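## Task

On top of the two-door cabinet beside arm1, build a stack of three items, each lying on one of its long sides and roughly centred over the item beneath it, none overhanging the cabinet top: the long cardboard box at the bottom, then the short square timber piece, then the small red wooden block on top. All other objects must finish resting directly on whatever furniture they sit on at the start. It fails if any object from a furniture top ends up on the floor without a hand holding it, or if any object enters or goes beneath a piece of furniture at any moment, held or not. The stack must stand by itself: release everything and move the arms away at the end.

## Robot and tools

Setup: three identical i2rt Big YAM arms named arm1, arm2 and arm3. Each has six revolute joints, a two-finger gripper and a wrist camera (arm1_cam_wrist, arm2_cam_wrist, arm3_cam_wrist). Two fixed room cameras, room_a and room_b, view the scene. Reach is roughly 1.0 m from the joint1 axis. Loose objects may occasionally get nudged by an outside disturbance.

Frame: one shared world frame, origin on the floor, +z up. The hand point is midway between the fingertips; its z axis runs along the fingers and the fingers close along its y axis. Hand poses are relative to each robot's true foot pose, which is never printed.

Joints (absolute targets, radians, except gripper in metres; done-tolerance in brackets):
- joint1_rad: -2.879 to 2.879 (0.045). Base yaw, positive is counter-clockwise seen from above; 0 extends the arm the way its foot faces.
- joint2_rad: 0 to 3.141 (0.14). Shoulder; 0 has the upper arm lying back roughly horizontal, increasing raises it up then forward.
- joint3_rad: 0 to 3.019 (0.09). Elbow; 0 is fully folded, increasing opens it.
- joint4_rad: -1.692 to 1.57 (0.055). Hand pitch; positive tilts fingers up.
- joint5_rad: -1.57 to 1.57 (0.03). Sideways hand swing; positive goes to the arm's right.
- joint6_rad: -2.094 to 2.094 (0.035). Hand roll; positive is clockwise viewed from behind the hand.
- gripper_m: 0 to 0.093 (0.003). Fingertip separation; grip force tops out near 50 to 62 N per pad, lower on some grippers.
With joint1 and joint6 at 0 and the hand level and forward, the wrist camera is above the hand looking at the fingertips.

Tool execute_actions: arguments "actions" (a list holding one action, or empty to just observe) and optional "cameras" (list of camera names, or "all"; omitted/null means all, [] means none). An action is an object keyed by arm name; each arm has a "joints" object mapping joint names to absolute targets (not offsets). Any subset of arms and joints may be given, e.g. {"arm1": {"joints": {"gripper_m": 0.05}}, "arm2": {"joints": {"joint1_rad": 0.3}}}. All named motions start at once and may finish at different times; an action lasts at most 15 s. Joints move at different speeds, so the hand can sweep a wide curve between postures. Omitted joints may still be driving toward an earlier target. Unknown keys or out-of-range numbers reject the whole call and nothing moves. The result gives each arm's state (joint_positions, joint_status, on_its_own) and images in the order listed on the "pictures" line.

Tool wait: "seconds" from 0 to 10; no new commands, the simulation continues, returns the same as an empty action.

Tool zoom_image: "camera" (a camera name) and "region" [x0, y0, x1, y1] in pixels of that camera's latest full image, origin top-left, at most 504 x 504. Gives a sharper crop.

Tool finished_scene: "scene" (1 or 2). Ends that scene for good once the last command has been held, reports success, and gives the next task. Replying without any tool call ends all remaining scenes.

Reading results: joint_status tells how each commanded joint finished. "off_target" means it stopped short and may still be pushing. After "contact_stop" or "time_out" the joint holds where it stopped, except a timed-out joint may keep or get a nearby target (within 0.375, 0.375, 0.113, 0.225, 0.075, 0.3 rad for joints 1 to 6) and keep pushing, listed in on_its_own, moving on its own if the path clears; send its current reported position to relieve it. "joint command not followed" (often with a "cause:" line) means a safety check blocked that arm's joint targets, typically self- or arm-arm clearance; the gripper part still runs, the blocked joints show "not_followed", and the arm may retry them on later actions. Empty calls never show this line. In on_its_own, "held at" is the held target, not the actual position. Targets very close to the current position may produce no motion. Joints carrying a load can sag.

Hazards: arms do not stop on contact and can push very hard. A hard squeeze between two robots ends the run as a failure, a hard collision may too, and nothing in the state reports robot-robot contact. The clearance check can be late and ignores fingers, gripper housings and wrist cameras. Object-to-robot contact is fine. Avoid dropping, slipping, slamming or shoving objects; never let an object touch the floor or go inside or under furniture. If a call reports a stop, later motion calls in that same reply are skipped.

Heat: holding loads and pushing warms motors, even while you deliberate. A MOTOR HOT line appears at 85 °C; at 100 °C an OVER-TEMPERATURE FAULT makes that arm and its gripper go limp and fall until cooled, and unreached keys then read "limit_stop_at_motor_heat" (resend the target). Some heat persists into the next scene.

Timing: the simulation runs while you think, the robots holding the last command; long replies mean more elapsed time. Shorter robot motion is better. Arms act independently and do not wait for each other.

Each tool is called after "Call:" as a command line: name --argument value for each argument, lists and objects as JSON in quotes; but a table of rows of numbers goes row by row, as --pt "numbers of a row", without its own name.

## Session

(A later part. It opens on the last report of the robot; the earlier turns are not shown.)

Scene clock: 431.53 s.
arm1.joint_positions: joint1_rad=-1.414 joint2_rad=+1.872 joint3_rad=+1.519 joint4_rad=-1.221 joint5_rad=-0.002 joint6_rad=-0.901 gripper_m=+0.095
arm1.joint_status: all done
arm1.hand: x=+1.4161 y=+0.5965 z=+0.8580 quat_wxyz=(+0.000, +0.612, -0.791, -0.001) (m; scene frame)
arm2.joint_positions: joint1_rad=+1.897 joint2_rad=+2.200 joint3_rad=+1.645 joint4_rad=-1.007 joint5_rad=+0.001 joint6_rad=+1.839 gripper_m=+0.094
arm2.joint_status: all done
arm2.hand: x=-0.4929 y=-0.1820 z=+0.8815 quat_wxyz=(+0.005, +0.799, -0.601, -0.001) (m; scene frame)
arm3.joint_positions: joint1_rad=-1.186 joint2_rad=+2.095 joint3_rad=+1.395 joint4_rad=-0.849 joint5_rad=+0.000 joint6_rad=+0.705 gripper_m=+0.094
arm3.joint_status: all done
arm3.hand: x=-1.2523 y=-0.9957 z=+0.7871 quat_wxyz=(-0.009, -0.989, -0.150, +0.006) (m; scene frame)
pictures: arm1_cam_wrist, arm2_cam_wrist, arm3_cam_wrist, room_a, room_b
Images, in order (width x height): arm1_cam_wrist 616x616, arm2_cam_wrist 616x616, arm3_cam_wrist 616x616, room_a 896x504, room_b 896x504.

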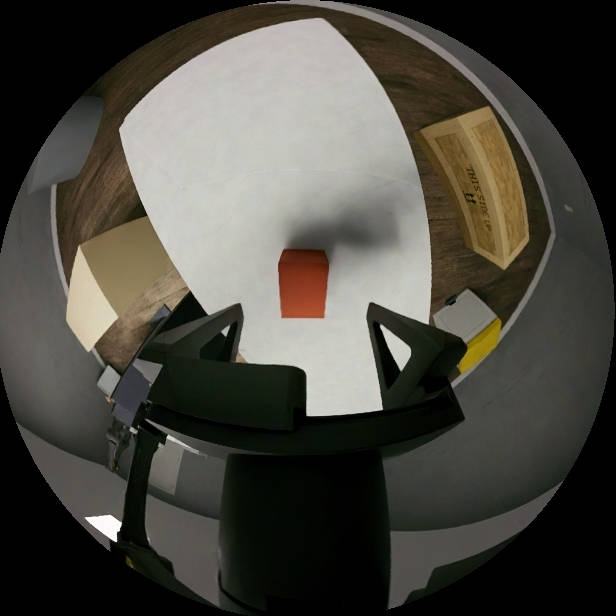

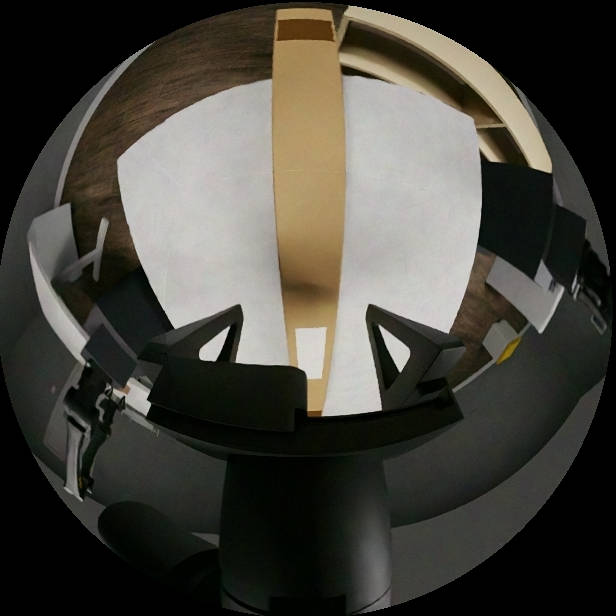

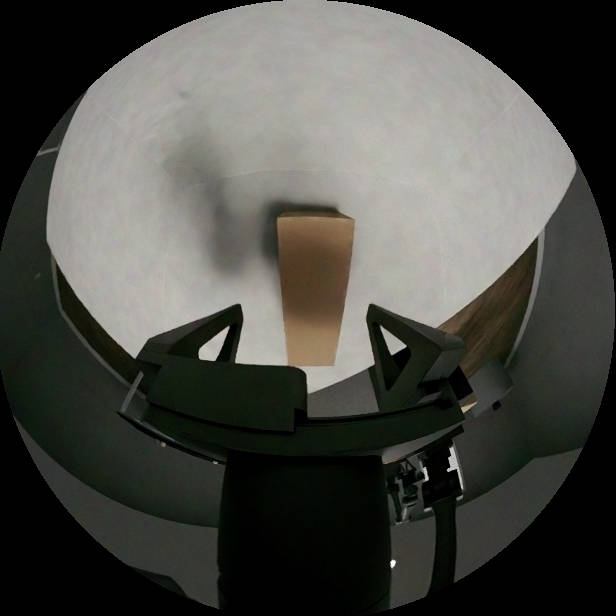

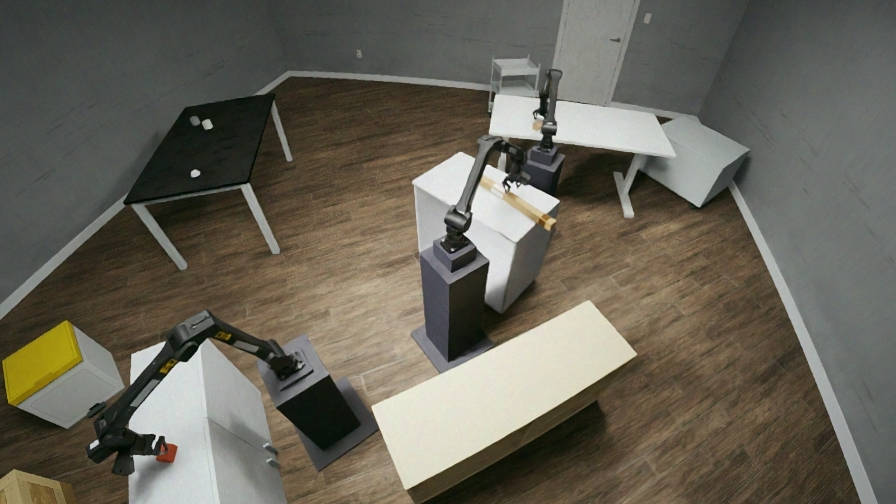

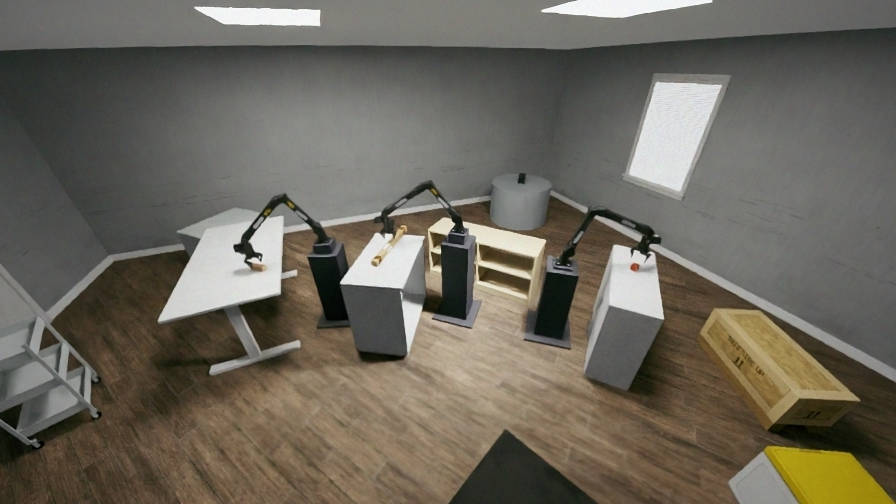

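Call:
execute_actions --actions '[{"arm1":{"joints":{"joint2_rad":1.915,"joint3_rad":1.472,"joint4_rad":-1.10}},"arm2":{"joints":{"joint2_rad":2.272,"joint3_rad":1.635,"joint4_rad":-0.91}},"arm3":{"joints":{"joint2_rad":2.148,"joint3_rad":1.385,"joint4_rad":-0.80}}}]'

Scene clock: 459.53 s.
arm1.joint_positions: joint1_rad=-1.414 joint2_rad=+1.916 joint3_rad=+1.475 joint4_rad=-1.112 joint5_rad=-0.002 joint6_rad=-0.901 gripper_m=+0.095
arm1.joint_status: all done
arm1.hand: x=+1.4227 y=+0.5995 z=+0.8191 quat_wxyz=(-0.010, +0.612, -0.791, +0.001) (m; scene frame)
arm2.joint_positions: joint1_rad=+1.897 joint2_rad=+2.263 joint3_rad=+1.631 joint4_rad=-0.918 joint5_rad=+0.001 joint6_rad=+1.839 gripper_m=+0.094
arm2.joint_status: all done
arm2.hand: x=-0.4953 y=-0.1836 z=+0.8392 quat_wxyz=(+0.011, +0.799, -0.601, -0.003) (m; scene frame)
arm3.joint_positions: joint1_rad=-1.186 joint2_rad=+2.122 joint3_rad=+1.383 joint4_rad=-0.819 joint5_rad=+0.000 joint6_rad=+0.705 gripper_m=+0.094
arm3.joint_status: all done
arm3.hand: x=-1.2501 y=-0.9923 z=+0.7693 quat_wxyz=(-0.005, -0.989, -0.150, +0.003) (m; scene frame)
pictures: arm1_cam_wrist, arm2_cam_wrist, arm3_cam_wrist, room_a, room_b
Images, in order (width x height): arm1_cam_wrist 616x616, arm2_cam_wrist 616x616, arm3_cam_wrist 616x616, room_a 896x504, room_b 896x504.

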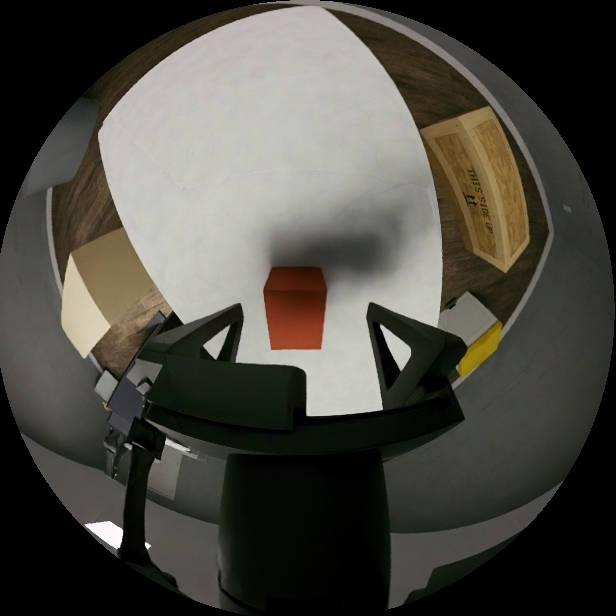

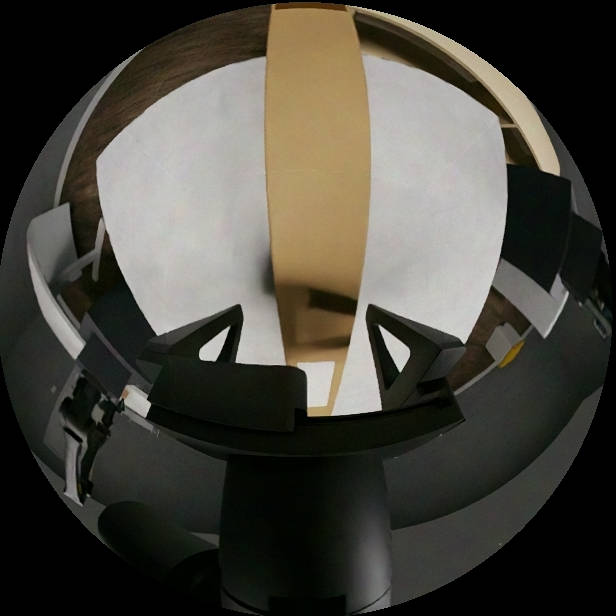

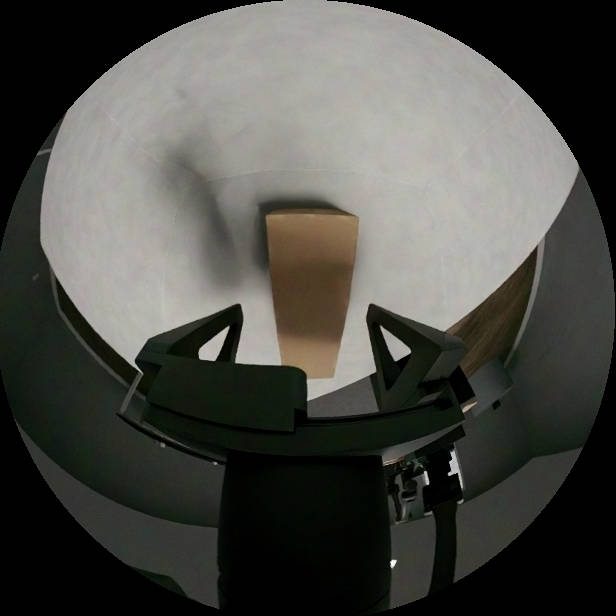

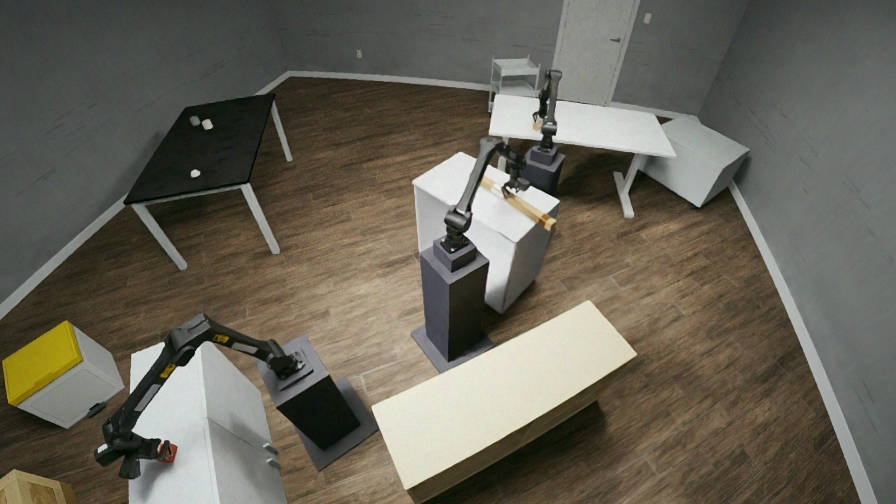

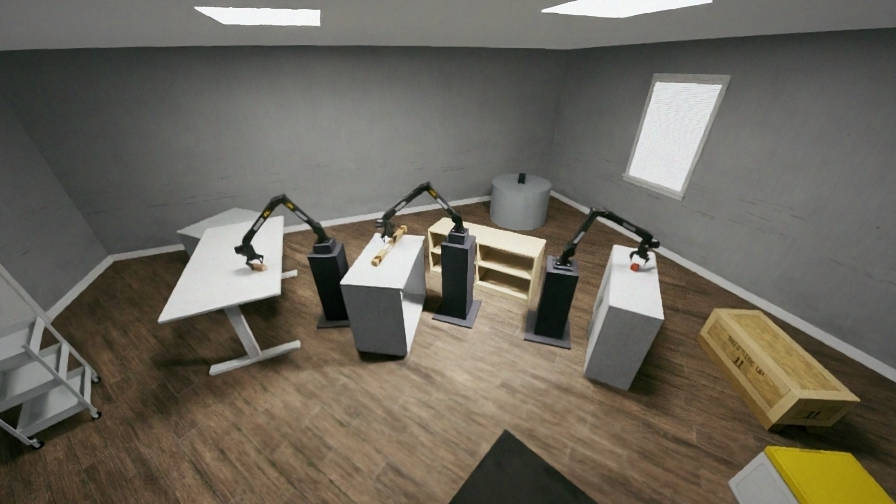

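Call:
execute_actions --actions '[{"arm1":{"joints":{"joint1_rad":-1.432,"joint2_rad":1.945,"joint3_rad":1.425,"joint4_rad":-1.055}},"arm2":{"joints":{"joint2_rad":2.295,"joint3_rad":1.615,"joint4_rad":-0.90}},"arm3":{"joints":{"joint2_rad":2.168}}}]' --cameras '["arm1_cam_wrist","arm2_cam_wrist","arm3_cam_wrist"]'

Scene clock: 478.97 s.
arm1.joint_positions: joint1_rad=-1.421 joint2_rad=+1.942 joint3_rad=+1.429 joint4_rad=-1.066 joint5_rad=-0.002 joint6_rad=-0.901 gripper_m=+0.095
arm1.joint_status: all done
arm1.hand: x=+1.4145 y=+0.5917 z=+0.7893 quat_wxyz=(+0.003, +0.609, -0.793, -0.002) (m; scene frame)
arm2.joint_positions: joint1_rad=+1.897 joint2_rad=+2.274 joint3_rad=+1.616 joint4_rad=-0.909 joint5_rad=+0.001 joint6_rad=+1.839 gripper_m=+0.094
arm2.joint_status: all done
arm2.hand: x=-0.4887 y=-0.1797 z=+0.8276 quat_wxyz=(+0.003, +0.799, -0.601, +0.000) (m; scene frame)
arm3.joint_positions: joint1_rad=-1.186 joint2_rad=+2.140 joint3_rad=+1.383 joint4_rad=-0.819 joint5_rad=+0.000 joint6_rad=+0.705 gripper_m=+0.094
arm3.joint_status: all done
arm3.hand: x=-1.2480 y=-0.9890 z=+0.7598 quat_wxyz=(+0.001, -0.989, -0.150, -0.003) (m; scene frame)
pictures: arm1_cam_wrist, arm2_cam_wrist, arm3_cam_wrist
Images, in order (width x height): arm1_cam_wrist 616x616, arm2_cam_wrist 616x616, arm3_cam_wrist 616x616.

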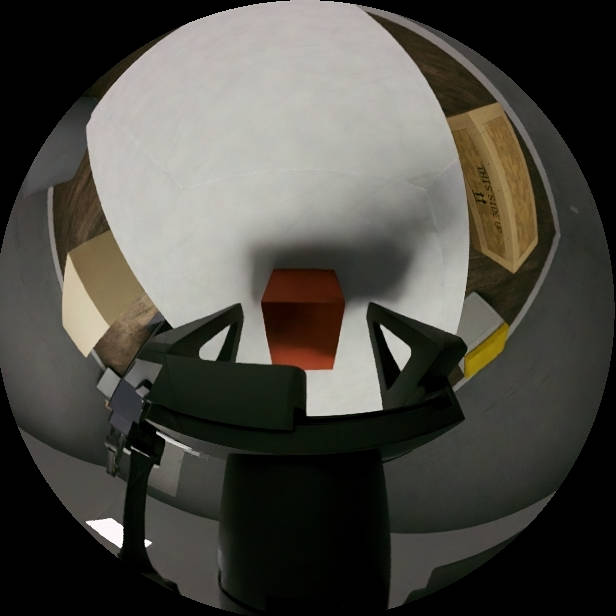

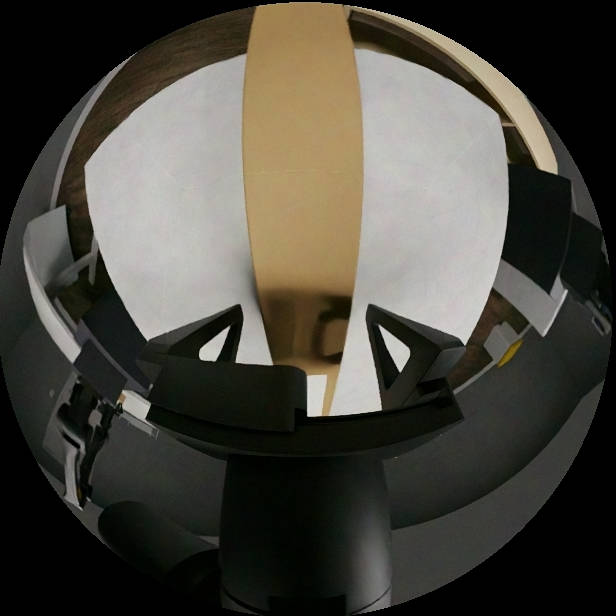

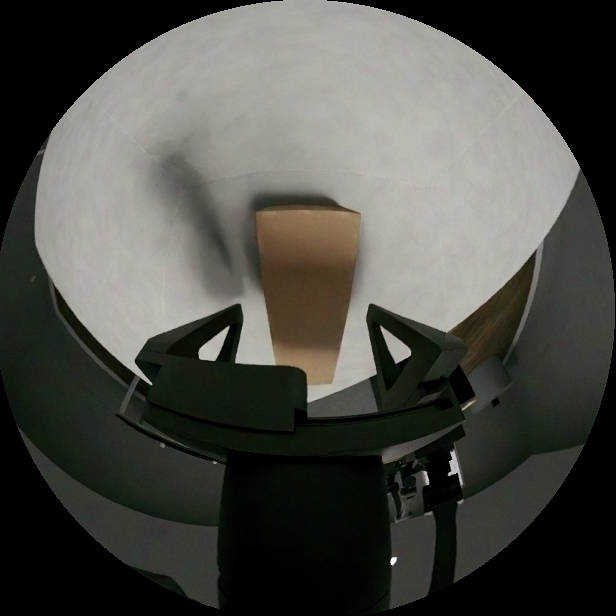

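Call:
execute_actions --actions '[{"arm1":{"joints":{"gripper_m":0.02}},"arm2":{"joints":{"gripper_m":0.03}},"arm3":{"joints":{"gripper_m":0.025}}}]' --cameras '["arm1_cam_wrist","arm2_cam_wrist","arm3_cam_wrist"]'

Scene clock: 485.70 s.
arm1.joint_positions: joint1_rad=-1.421 joint2_rad=+1.942 joint3_rad=+1.429 joint4_rad=-1.065 joint5_rad=-0.001 joint6_rad=-0.900 gripper_m=+0.045
arm1.joint_status: gripper_m off_target (ended at +0.045, target +0.020)
arm1.hand: x=+1.4147 y=+0.5918 z=+0.7893 quat_wxyz=(+0.002, +0.609, -0.793, -0.002) (m; scene frame)
arm2.joint_positions: joint1_rad=+1.897 joint2_rad=+2.274 joint3_rad=+1.616 joint4_rad=-0.908 joint5_rad=+0.001 joint6_rad=+1.841 gripper_m=+0.049
arm2.joint_status: gripper_m off_target (ended at +0.049, target +0.030)
arm2.hand: x=-0.4889 y=-0.1798 z=+0.8276 quat_wxyz=(+0.003, +0.798, -0.602, +0.000) (m; scene frame)
arm3.joint_positions: joint1_rad=-1.186 joint2_rad=+2.140 joint3_rad=+1.383 joint4_rad=-0.819 joint5_rad=+0.000 joint6_rad=+0.705 gripper_m=+0.045
arm3.joint_status: gripper_m off_target (ended at +0.045, target +0.025)
arm3.hand: x=-1.2481 y=-0.9891 z=+0.7598 quat_wxyz=(+0.001, -0.989, -0.151, -0.003) (m; scene frame)
pictures: arm1_cam_wrist, arm2_cam_wrist, arm3_cam_wrist
Images, in order (width x height): arm1_cam_wrist 616x616, arm2_cam_wrist 616x616, arm3_cam_wrist 616x616.

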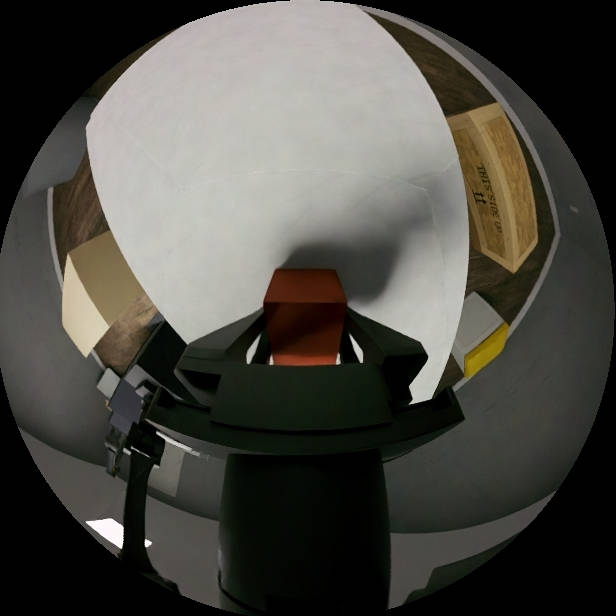

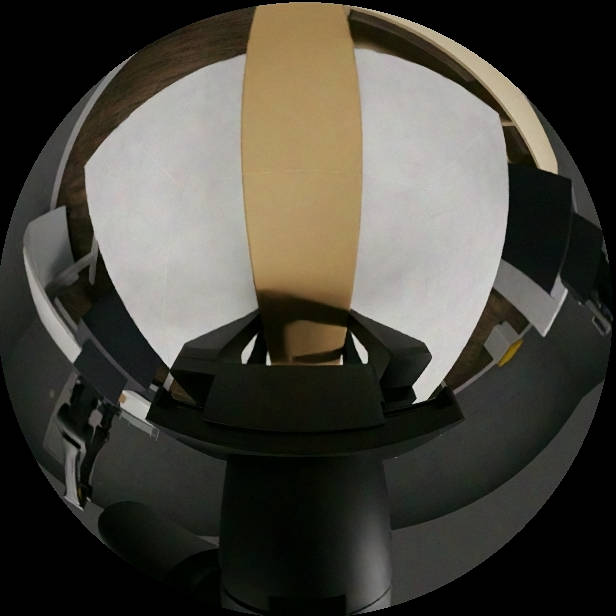

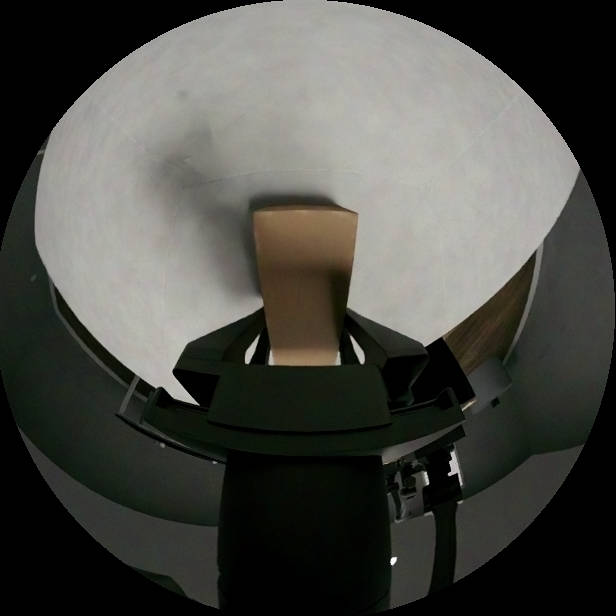

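Call:
execute_actions --actions '[{"arm1":{"joints":{"joint2_rad":1.85,"joint3_rad":1.51,"joint4_rad":-1.2}},"arm2":{"joints":{"joint2_rad":2.07,"joint3_rad":1.72,"joint4_rad":-1.17}},"arm3":{"joints":{"joint2_rad":1.89,"joint3_rad":1.52,"joint4_rad":-1.16}}}]' --cameras '["room_a","room_b"]'

Scene clock: 542.80 s.
arm1.joint_positions: joint1_rad=-1.421 joint2_rad=+1.862 joint3_rad=+1.461 joint4_rad=-1.191 joint5_rad=-0.001 joint6_rad=-0.900 gripper_m=+0.045
arm1.joint_status: all done
arm1.hand: x=+1.4045 y=+0.5873 z=+0.8431 quat_wxyz=(+0.008, +0.609, -0.793, -0.003) (m; scene frame)
arm2.joint_positions: joint1_rad=+1.897 joint2_rad=+2.056 joint3_rad=+1.699 joint4_rad=-1.163 joint5_rad=+0.000 joint6_rad=+1.841 gripper_m=+0.049
arm2.joint_status: all done
arm2.hand: x=-0.4952 y=-0.1832 z=+0.9869 quat_wxyz=(+0.025, +0.798, -0.602, -0.009) (m; scene frame)
arm3.joint_positions: joint1_rad=-1.186 joint2_rad=+1.874 joint3_rad=+1.508 joint4_rad=-1.142 joint5_rad=+0.000 joint6_rad=+0.705 gripper_m=+0.045
arm3.joint_status: all done
arm3.hand: x=-1.2550 y=-0.9992 z=+0.9442 quat_wxyz=(-0.024, -0.988, -0.151, +0.019) (m; scene frame)
pictures: room_a, room_b
Images, in order (width x height): room_a 896x504, room_b 896x504.

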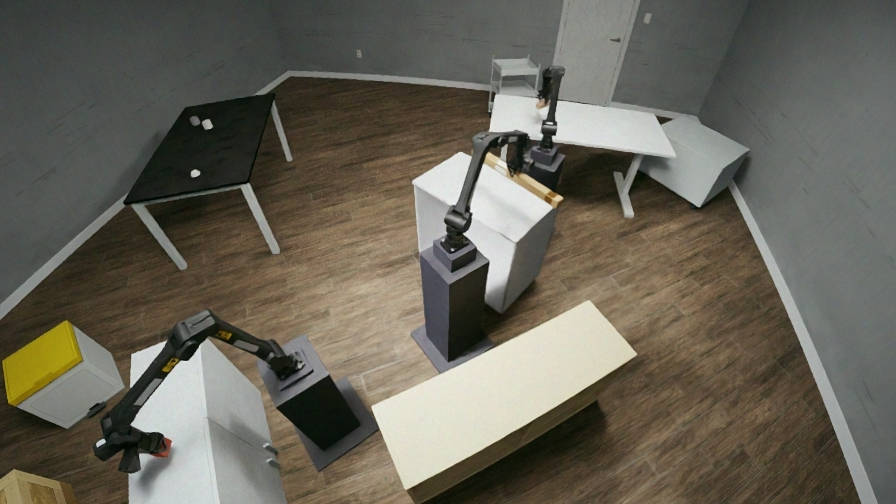

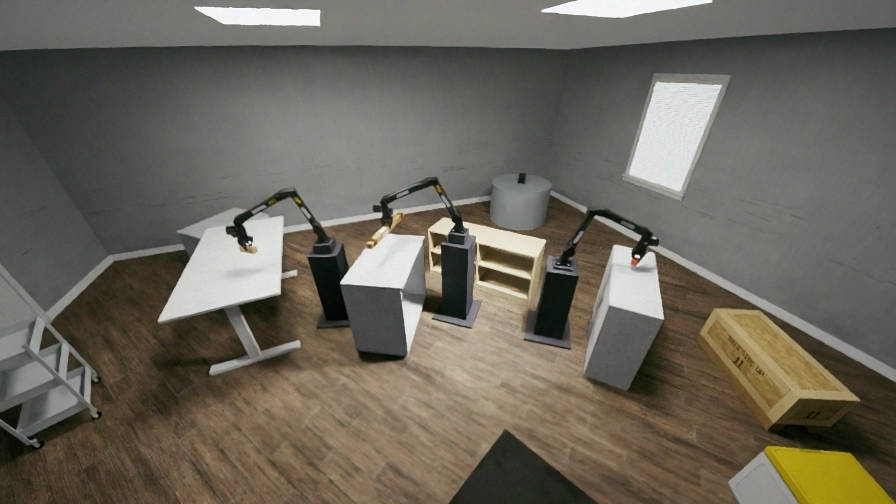

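Call:
execute_actions --actions '[{"arm1":{"joints":{"joint1_rad":-1.035,"joint2_rad":1.96,"joint3_rad":1.675,"joint4_rad":-1.225}},"arm2":{"joints":{"joint1_rad":-0.66,"joint2_rad":2.31,"joint3_rad":1.98,"joint4_rad":-1.2,"joint6_rad":1.01}},"arm3":{"joints":{"joint1_rad":1.59,"joint2_rad":1.93,"joint6_rad":0.07}}}]'

Scene clock: 564.47 s.
arm1.joint_positions: joint1_rad=-1.038 joint2_rad=+1.968 joint3_rad=+1.620 joint4_rad=-1.220 joint5_rad=-0.002 joint6_rad=-0.899 gripper_m=+0.045
arm1.joint_status: all done
arm1.hand: x=+1.3220 y=+0.7922 z=+0.8415 quat_wxyz=(-0.003, +0.748, -0.664, -0.001) (m; scene frame)
arm2.joint_positions: joint1_rad=-0.665 joint2_rad=+2.325 joint3_rad=+1.967 joint4_rad=-1.193 joint5_rad=+0.002 joint6_rad=+1.021 gripper_m=+0.049
arm2.joint_status: all done
arm2.hand: x=+0.3401 y=+0.7699 z=+0.9098 quat_wxyz=(-0.006, +0.053, -0.999, -0.007) (m; scene frame)
arm3.joint_positions: joint1_rad=+1.598 joint2_rad=+1.919 joint3_rad=+1.508 joint4_rad=-1.142 joint5_rad=-0.002 joint6_rad=+0.083 gripper_m=+0.045
arm3.joint_status: all done
arm3.hand: x=-0.4955 y=-0.1719 z=+0.9215 quat_wxyz=(-0.009, +0.279, -0.960, -0.004) (m; scene frame)
pictures: arm1_cam_wrist, arm2_cam_wrist, arm3_cam_wrist, room_a, room_b
Images, in order (width x height): arm1_cam_wrist 616x616, arm2_cam_wrist 616x616, arm3_cam_wrist 616x616, room_a 896x504, room_b 896x504.

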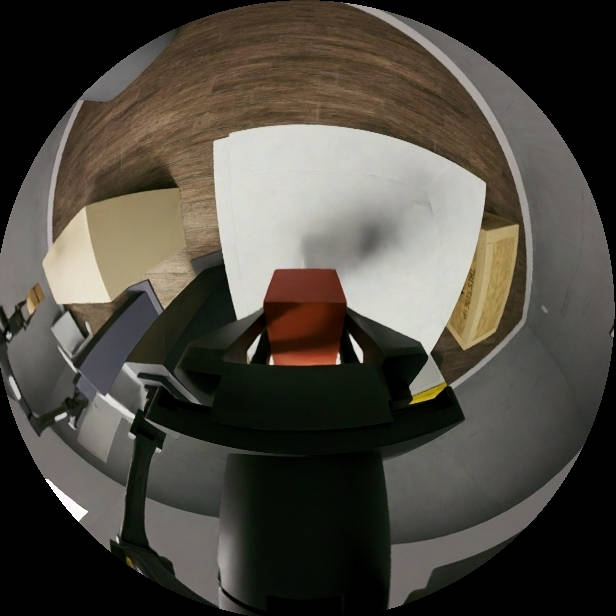

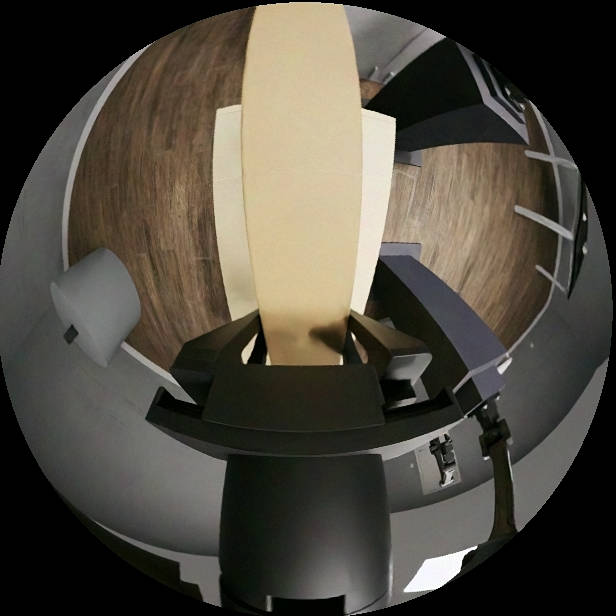

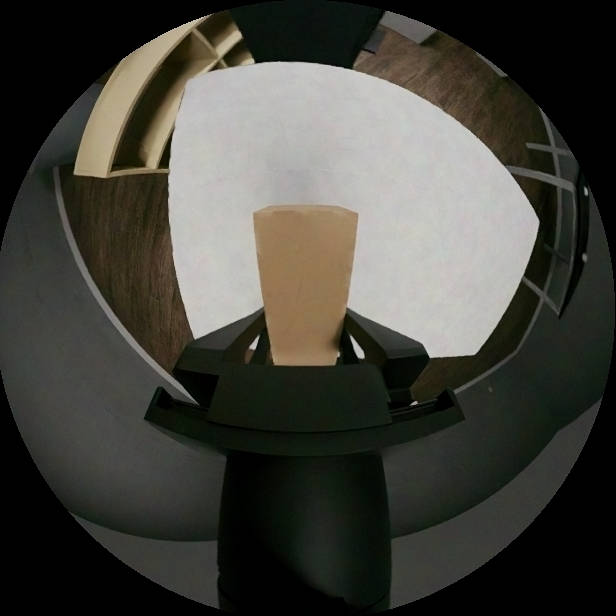

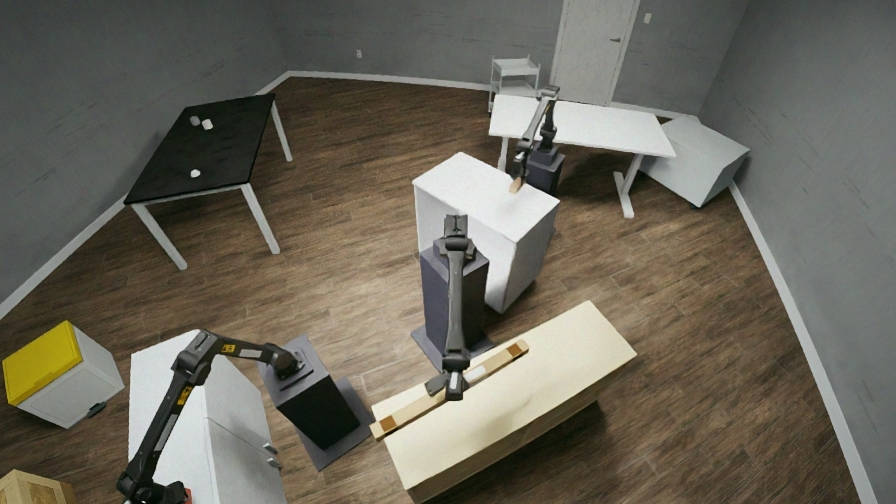

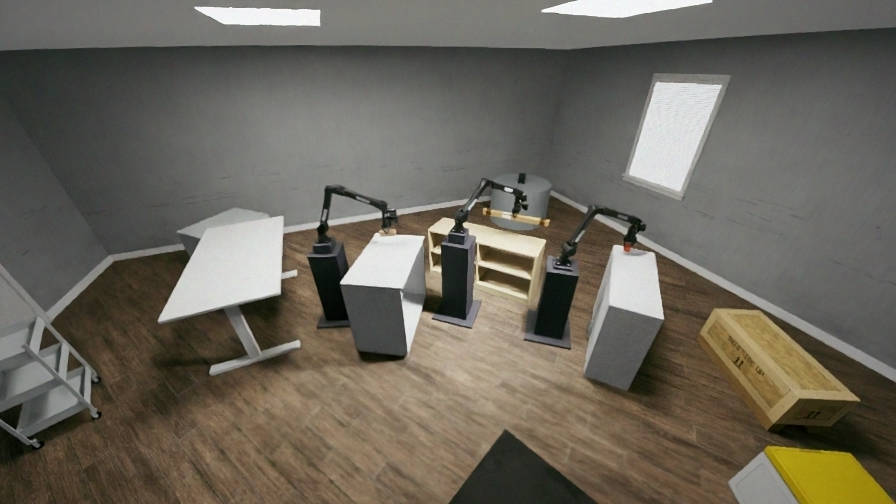

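Call:
execute_actions --actions '[{"arm1":{"joints":{"joint2_rad":2.02,"joint3_rad":1.595,"joint4_rad":-1.115}},"arm2":{"joints":{"joint2_rad":2.57,"joint3_rad":1.975,"joint4_rad":-0.95}},"arm3":{"joints":{"joint2_rad":2.045,"joint3_rad":1.46,"joint4_rad":-0.97}}}]'

Scene clock: 584.43 s.
arm1.joint_positions: joint1_rad=-1.038 joint2_rad=+2.029 joint3_rad=+1.594 joint4_rad=-1.126 joint5_rad=-0.002 joint6_rad=-0.899 gripper_m=+0.045
arm1.joint_status: all done
arm1.hand: x=+1.3279 y=+0.7981 z=+0.7974 quat_wxyz=(-0.006, +0.748, -0.664, -0.001) (m; scene frame)
arm2.joint_positions: joint1_rad=-0.665 joint2_rad=+2.599 joint3_rad=+1.949 joint4_rad=-0.957 joint5_rad=+0.002 joint6_rad=+1.021 gripper_m=+0.049
arm2.joint_status: all done
arm2.hand: x=+0.3328 y=+0.7541 z=+0.7206 quat_wxyz=(+0.008, +0.053, -0.998, +0.018) (m; scene frame)
arm3.joint_positions: joint1_rad=+1.598 joint2_rad=+2.055 joint3_rad=+1.443 joint4_rad=-0.988 joint5_rad=-0.002 joint6_rad=+0.083 gripper_m=+0.045
arm3.joint_status: all done
arm3.hand: x=-0.5000 y=-0.1755 z=+0.8254 quat_wxyz=(+0.013, +0.279, -0.960, +0.005) (m; scene frame)
pictures: arm1_cam_wrist, arm2_cam_wrist, arm3_cam_wrist, room_a, room_b
Images, in order (width x height): arm1_cam_wrist 616x616, arm2_cam_wrist 616x616, arm3_cam_wrist 616x616, room_a 896x504, room_b 896x504.

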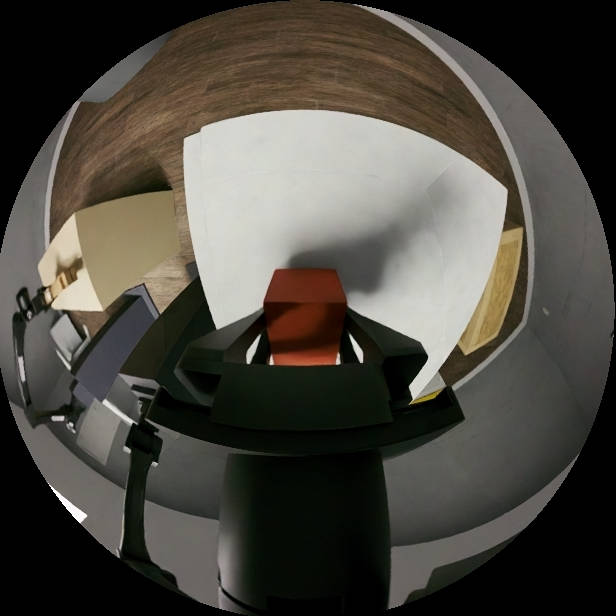

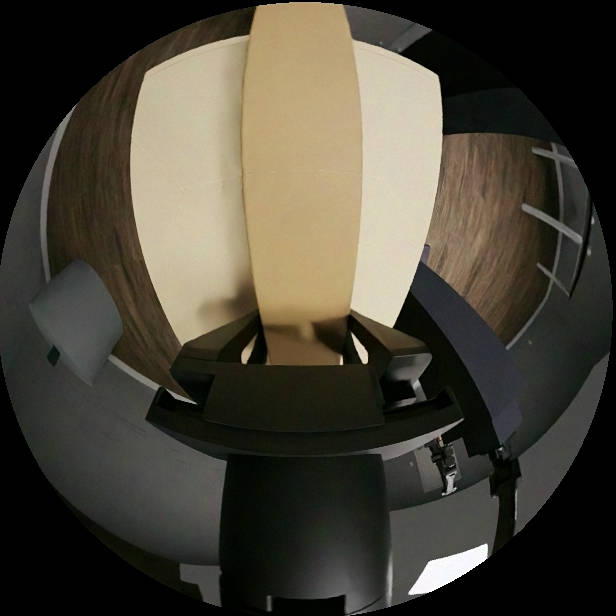

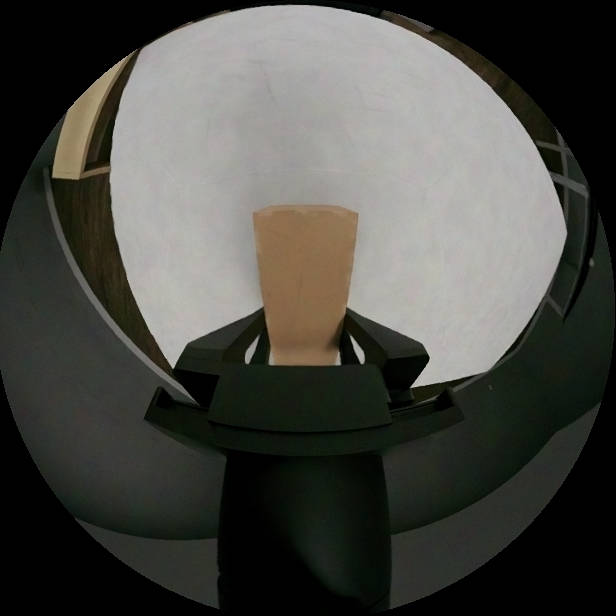

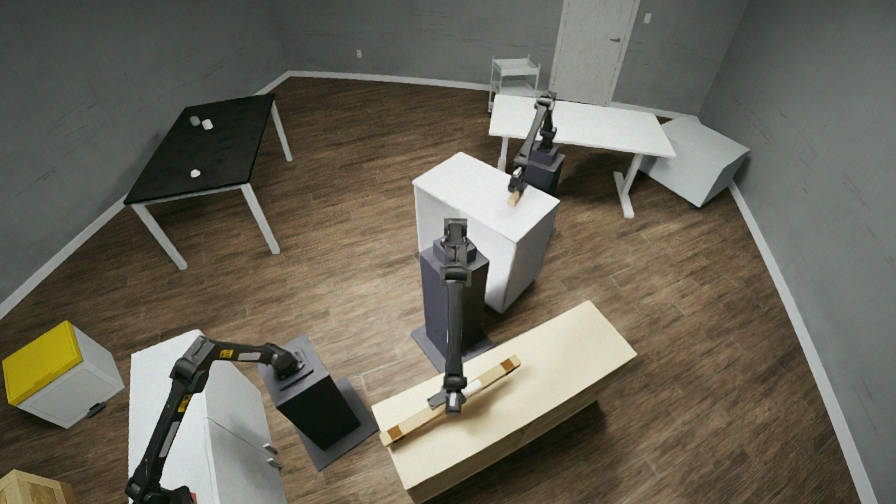

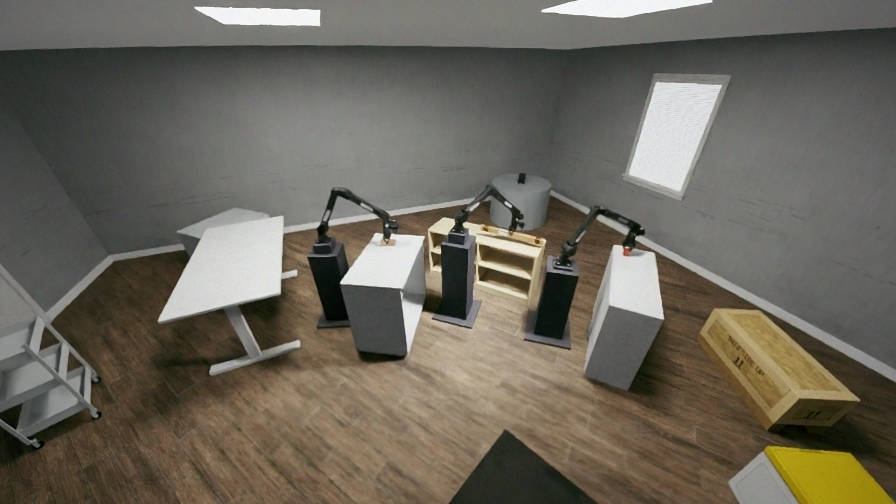

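Call:
zoom_image --camera "room_b" --region '[350, 200, 430, 270]'

Call:
zoom_image --camera "room_a" --region '[470, 160, 570, 240]'

Region (350, 200, 430, 270) of room_b's 896x504 image, scaled by 6.300, with more detail than that image has; it fills the top 441 rows of this view, and the rest is white.

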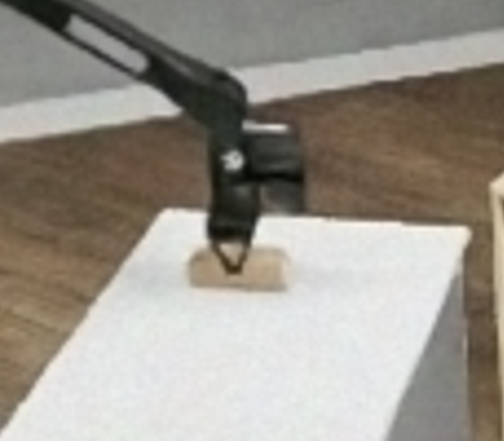

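Region (470, 160, 570, 240) of room_a's 896x504 image, scaled by 5.040, with more detail than that image has; it fills the top 403 rows of this view, and the rest is white.

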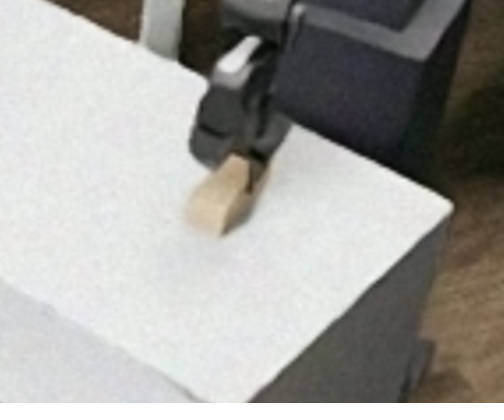

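Call:
execute_actions --actions '[{"arm1":{"joints":{"joint2_rad":2.045}},"arm2":{"joints":{"joint2_rad":2.635,"joint4_rad":-0.865}},"arm3":{"joints":{"joint2_rad":2.085,"joint4_rad":-0.945}}}]' --cameras '["arm2_cam_wrist","arm3_cam_wrist","room_b"]'

Scene clock: 608.87 s.
arm1.joint_positions: joint1_rad=-1.038 joint2_rad=+2.039 joint3_rad=+1.594 joint4_rad=-1.126 joint5_rad=-0.002 joint6_rad=-0.899 gripper_m=+0.045
arm1.joint_status: all done
arm1.hand: x=+1.3272 y=+0.7974 z=+0.7919 quat_wxyz=(-0.001, +0.748, -0.664, -0.001) (m; scene frame)
arm2.joint_positions: joint1_rad=-0.665 joint2_rad=+2.618 joint3_rad=+1.949 joint4_rad=-0.874 joint5_rad=+0.002 joint6_rad=+1.021 gripper_m=+0.049
arm2.joint_status: all done
arm2.hand: x=+0.3388 y=+0.7666 z=+0.7078 quat_wxyz=(-0.008, +0.053, -0.998, -0.010) (m; scene frame)
arm3.joint_positions: joint1_rad=+1.598 joint2_rad=+2.061 joint3_rad=+1.443 joint4_rad=-0.964 joint5_rad=-0.002 joint6_rad=+0.083 gripper_m=+0.045
arm3.joint_status: all done
arm3.hand: x=-0.4959 y=-0.1724 z=+0.8222 quat_wxyz=(+0.004, +0.279, -0.960, +0.001) (m; scene frame)
pictures: arm2_cam_wrist, arm3_cam_wrist, room_b
Images, in order (width x height): arm2_cam_wrist 616x616, arm3_cam_wrist 616x616, room_b 896x504.

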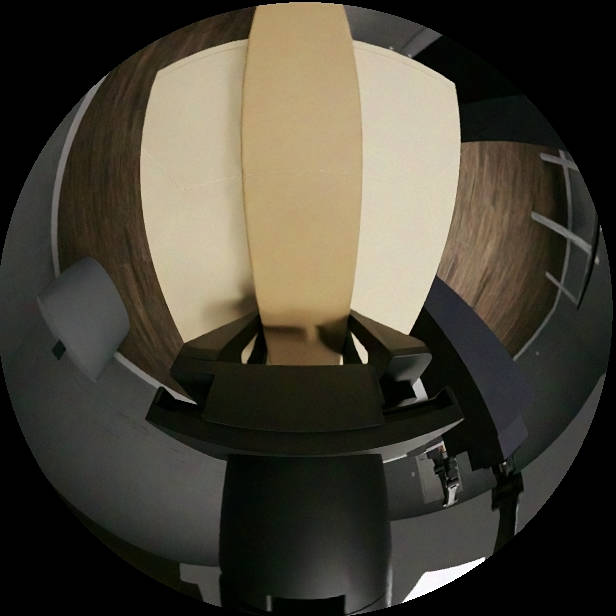

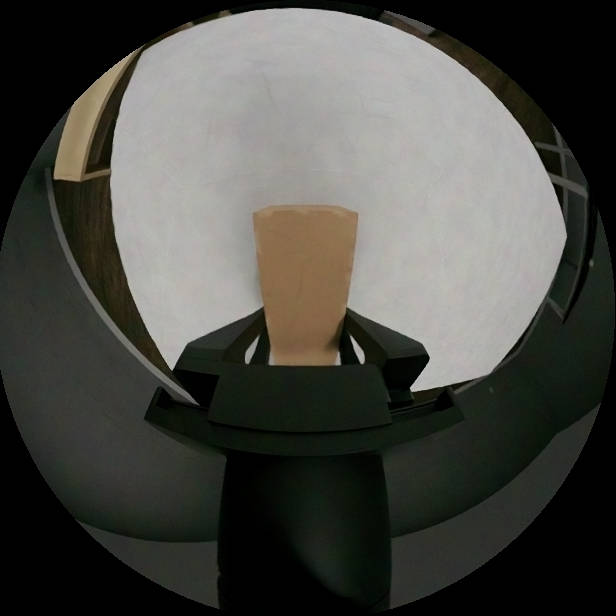

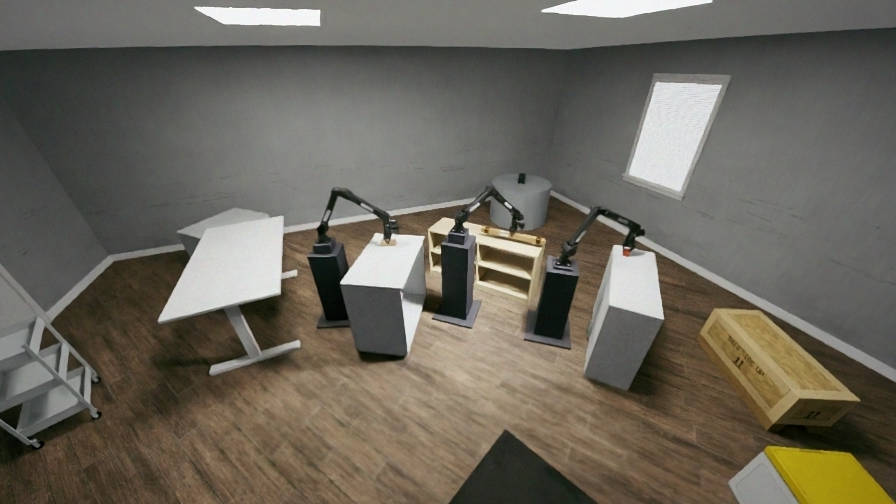

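Call:
execute_actions --actions '[{"arm1":{"joints":{"gripper_m":0.093}},"arm2":{"joints":{"joint2_rad":2.665}},"arm3":{"joints":{"joint2_rad":2.11}}}]' --cameras '["arm1_cam_wrist","arm2_cam_wrist","arm3_cam_wrist"]'

Scene clock: 614.40 s.
arm1.joint_positions: joint1_rad=-1.038 joint2_rad=+2.039 joint3_rad=+1.594 joint4_rad=-1.126 joint5_rad=-0.002 joint6_rad=-0.899 gripper_m=+0.093
arm1.joint_status: all done
arm1.hand: x=+1.3272 y=+0.7974 z=+0.7919 quat_wxyz=(-0.001, +0.748, -0.664, -0.001) (m; scene frame)
arm2.joint_positions: joint1_rad=-0.665 joint2_rad=+2.653 joint3_rad=+1.949 joint4_rad=-0.872 joint5_rad=+0.002 joint6_rad=+1.021 gripper_m=+0.049
arm2.joint_status: all done
arm2.hand: x=+0.3335 y=+0.7553 z=+0.6844 quat_wxyz=(+0.000, +0.053, -0.999, +0.004) (m; scene frame)
arm3.joint_positions: joint1_rad=+1.598 joint2_rad=+2.064 joint3_rad=+1.443 joint4_rad=-0.964 joint5_rad=-0.001 joint6_rad=+0.083 gripper_m=+0.045
arm3.joint_status: all done
arm3.hand: x=-0.4961 y=-0.1728 z=+0.8205 quat_wxyz=(+0.005, +0.279, -0.960, +0.002) (m; scene frame)
pictures: arm1_cam_wrist, arm2_cam_wrist, arm3_cam_wrist
Images, in order (width x height): arm1_cam_wrist 616x616, arm2_cam_wrist 616x616, arm3_cam_wrist 616x616.

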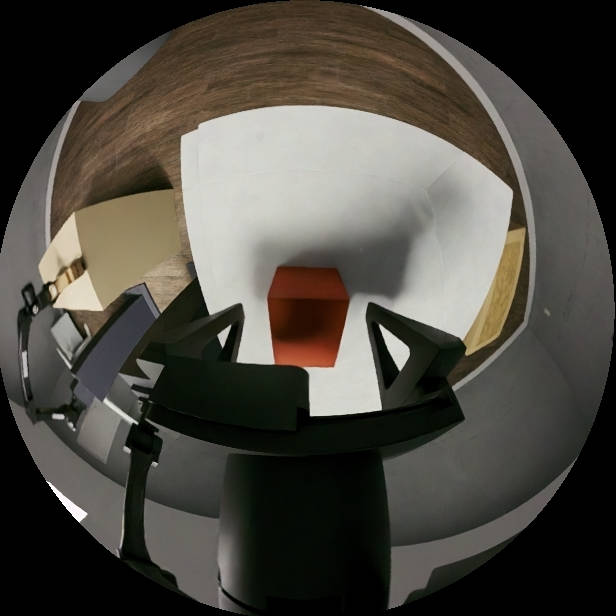

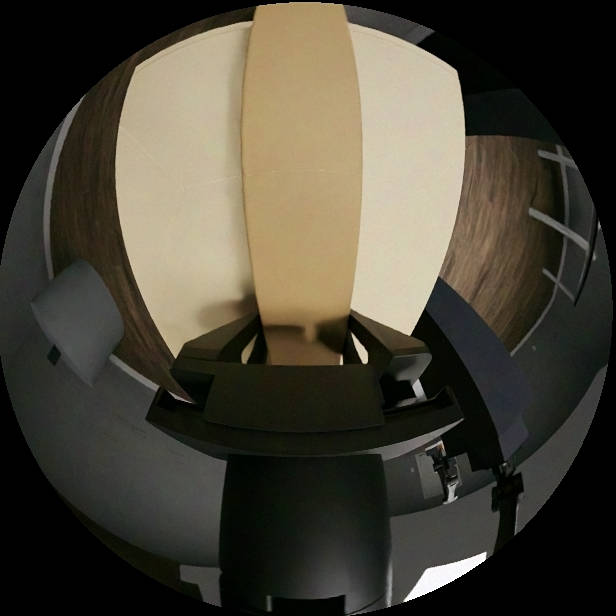

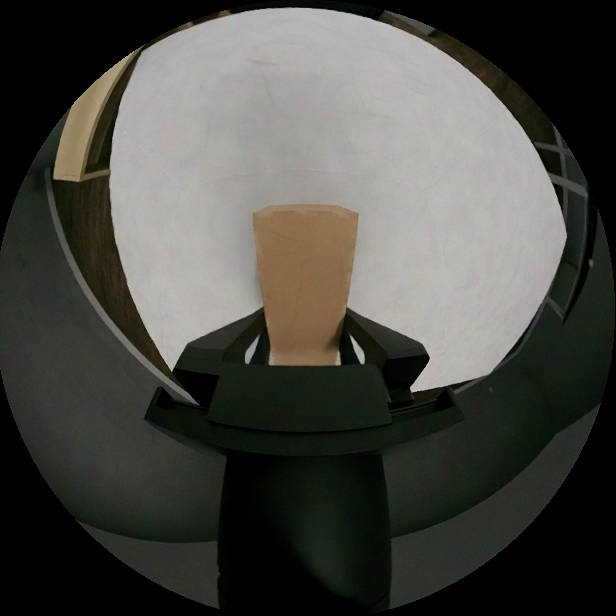

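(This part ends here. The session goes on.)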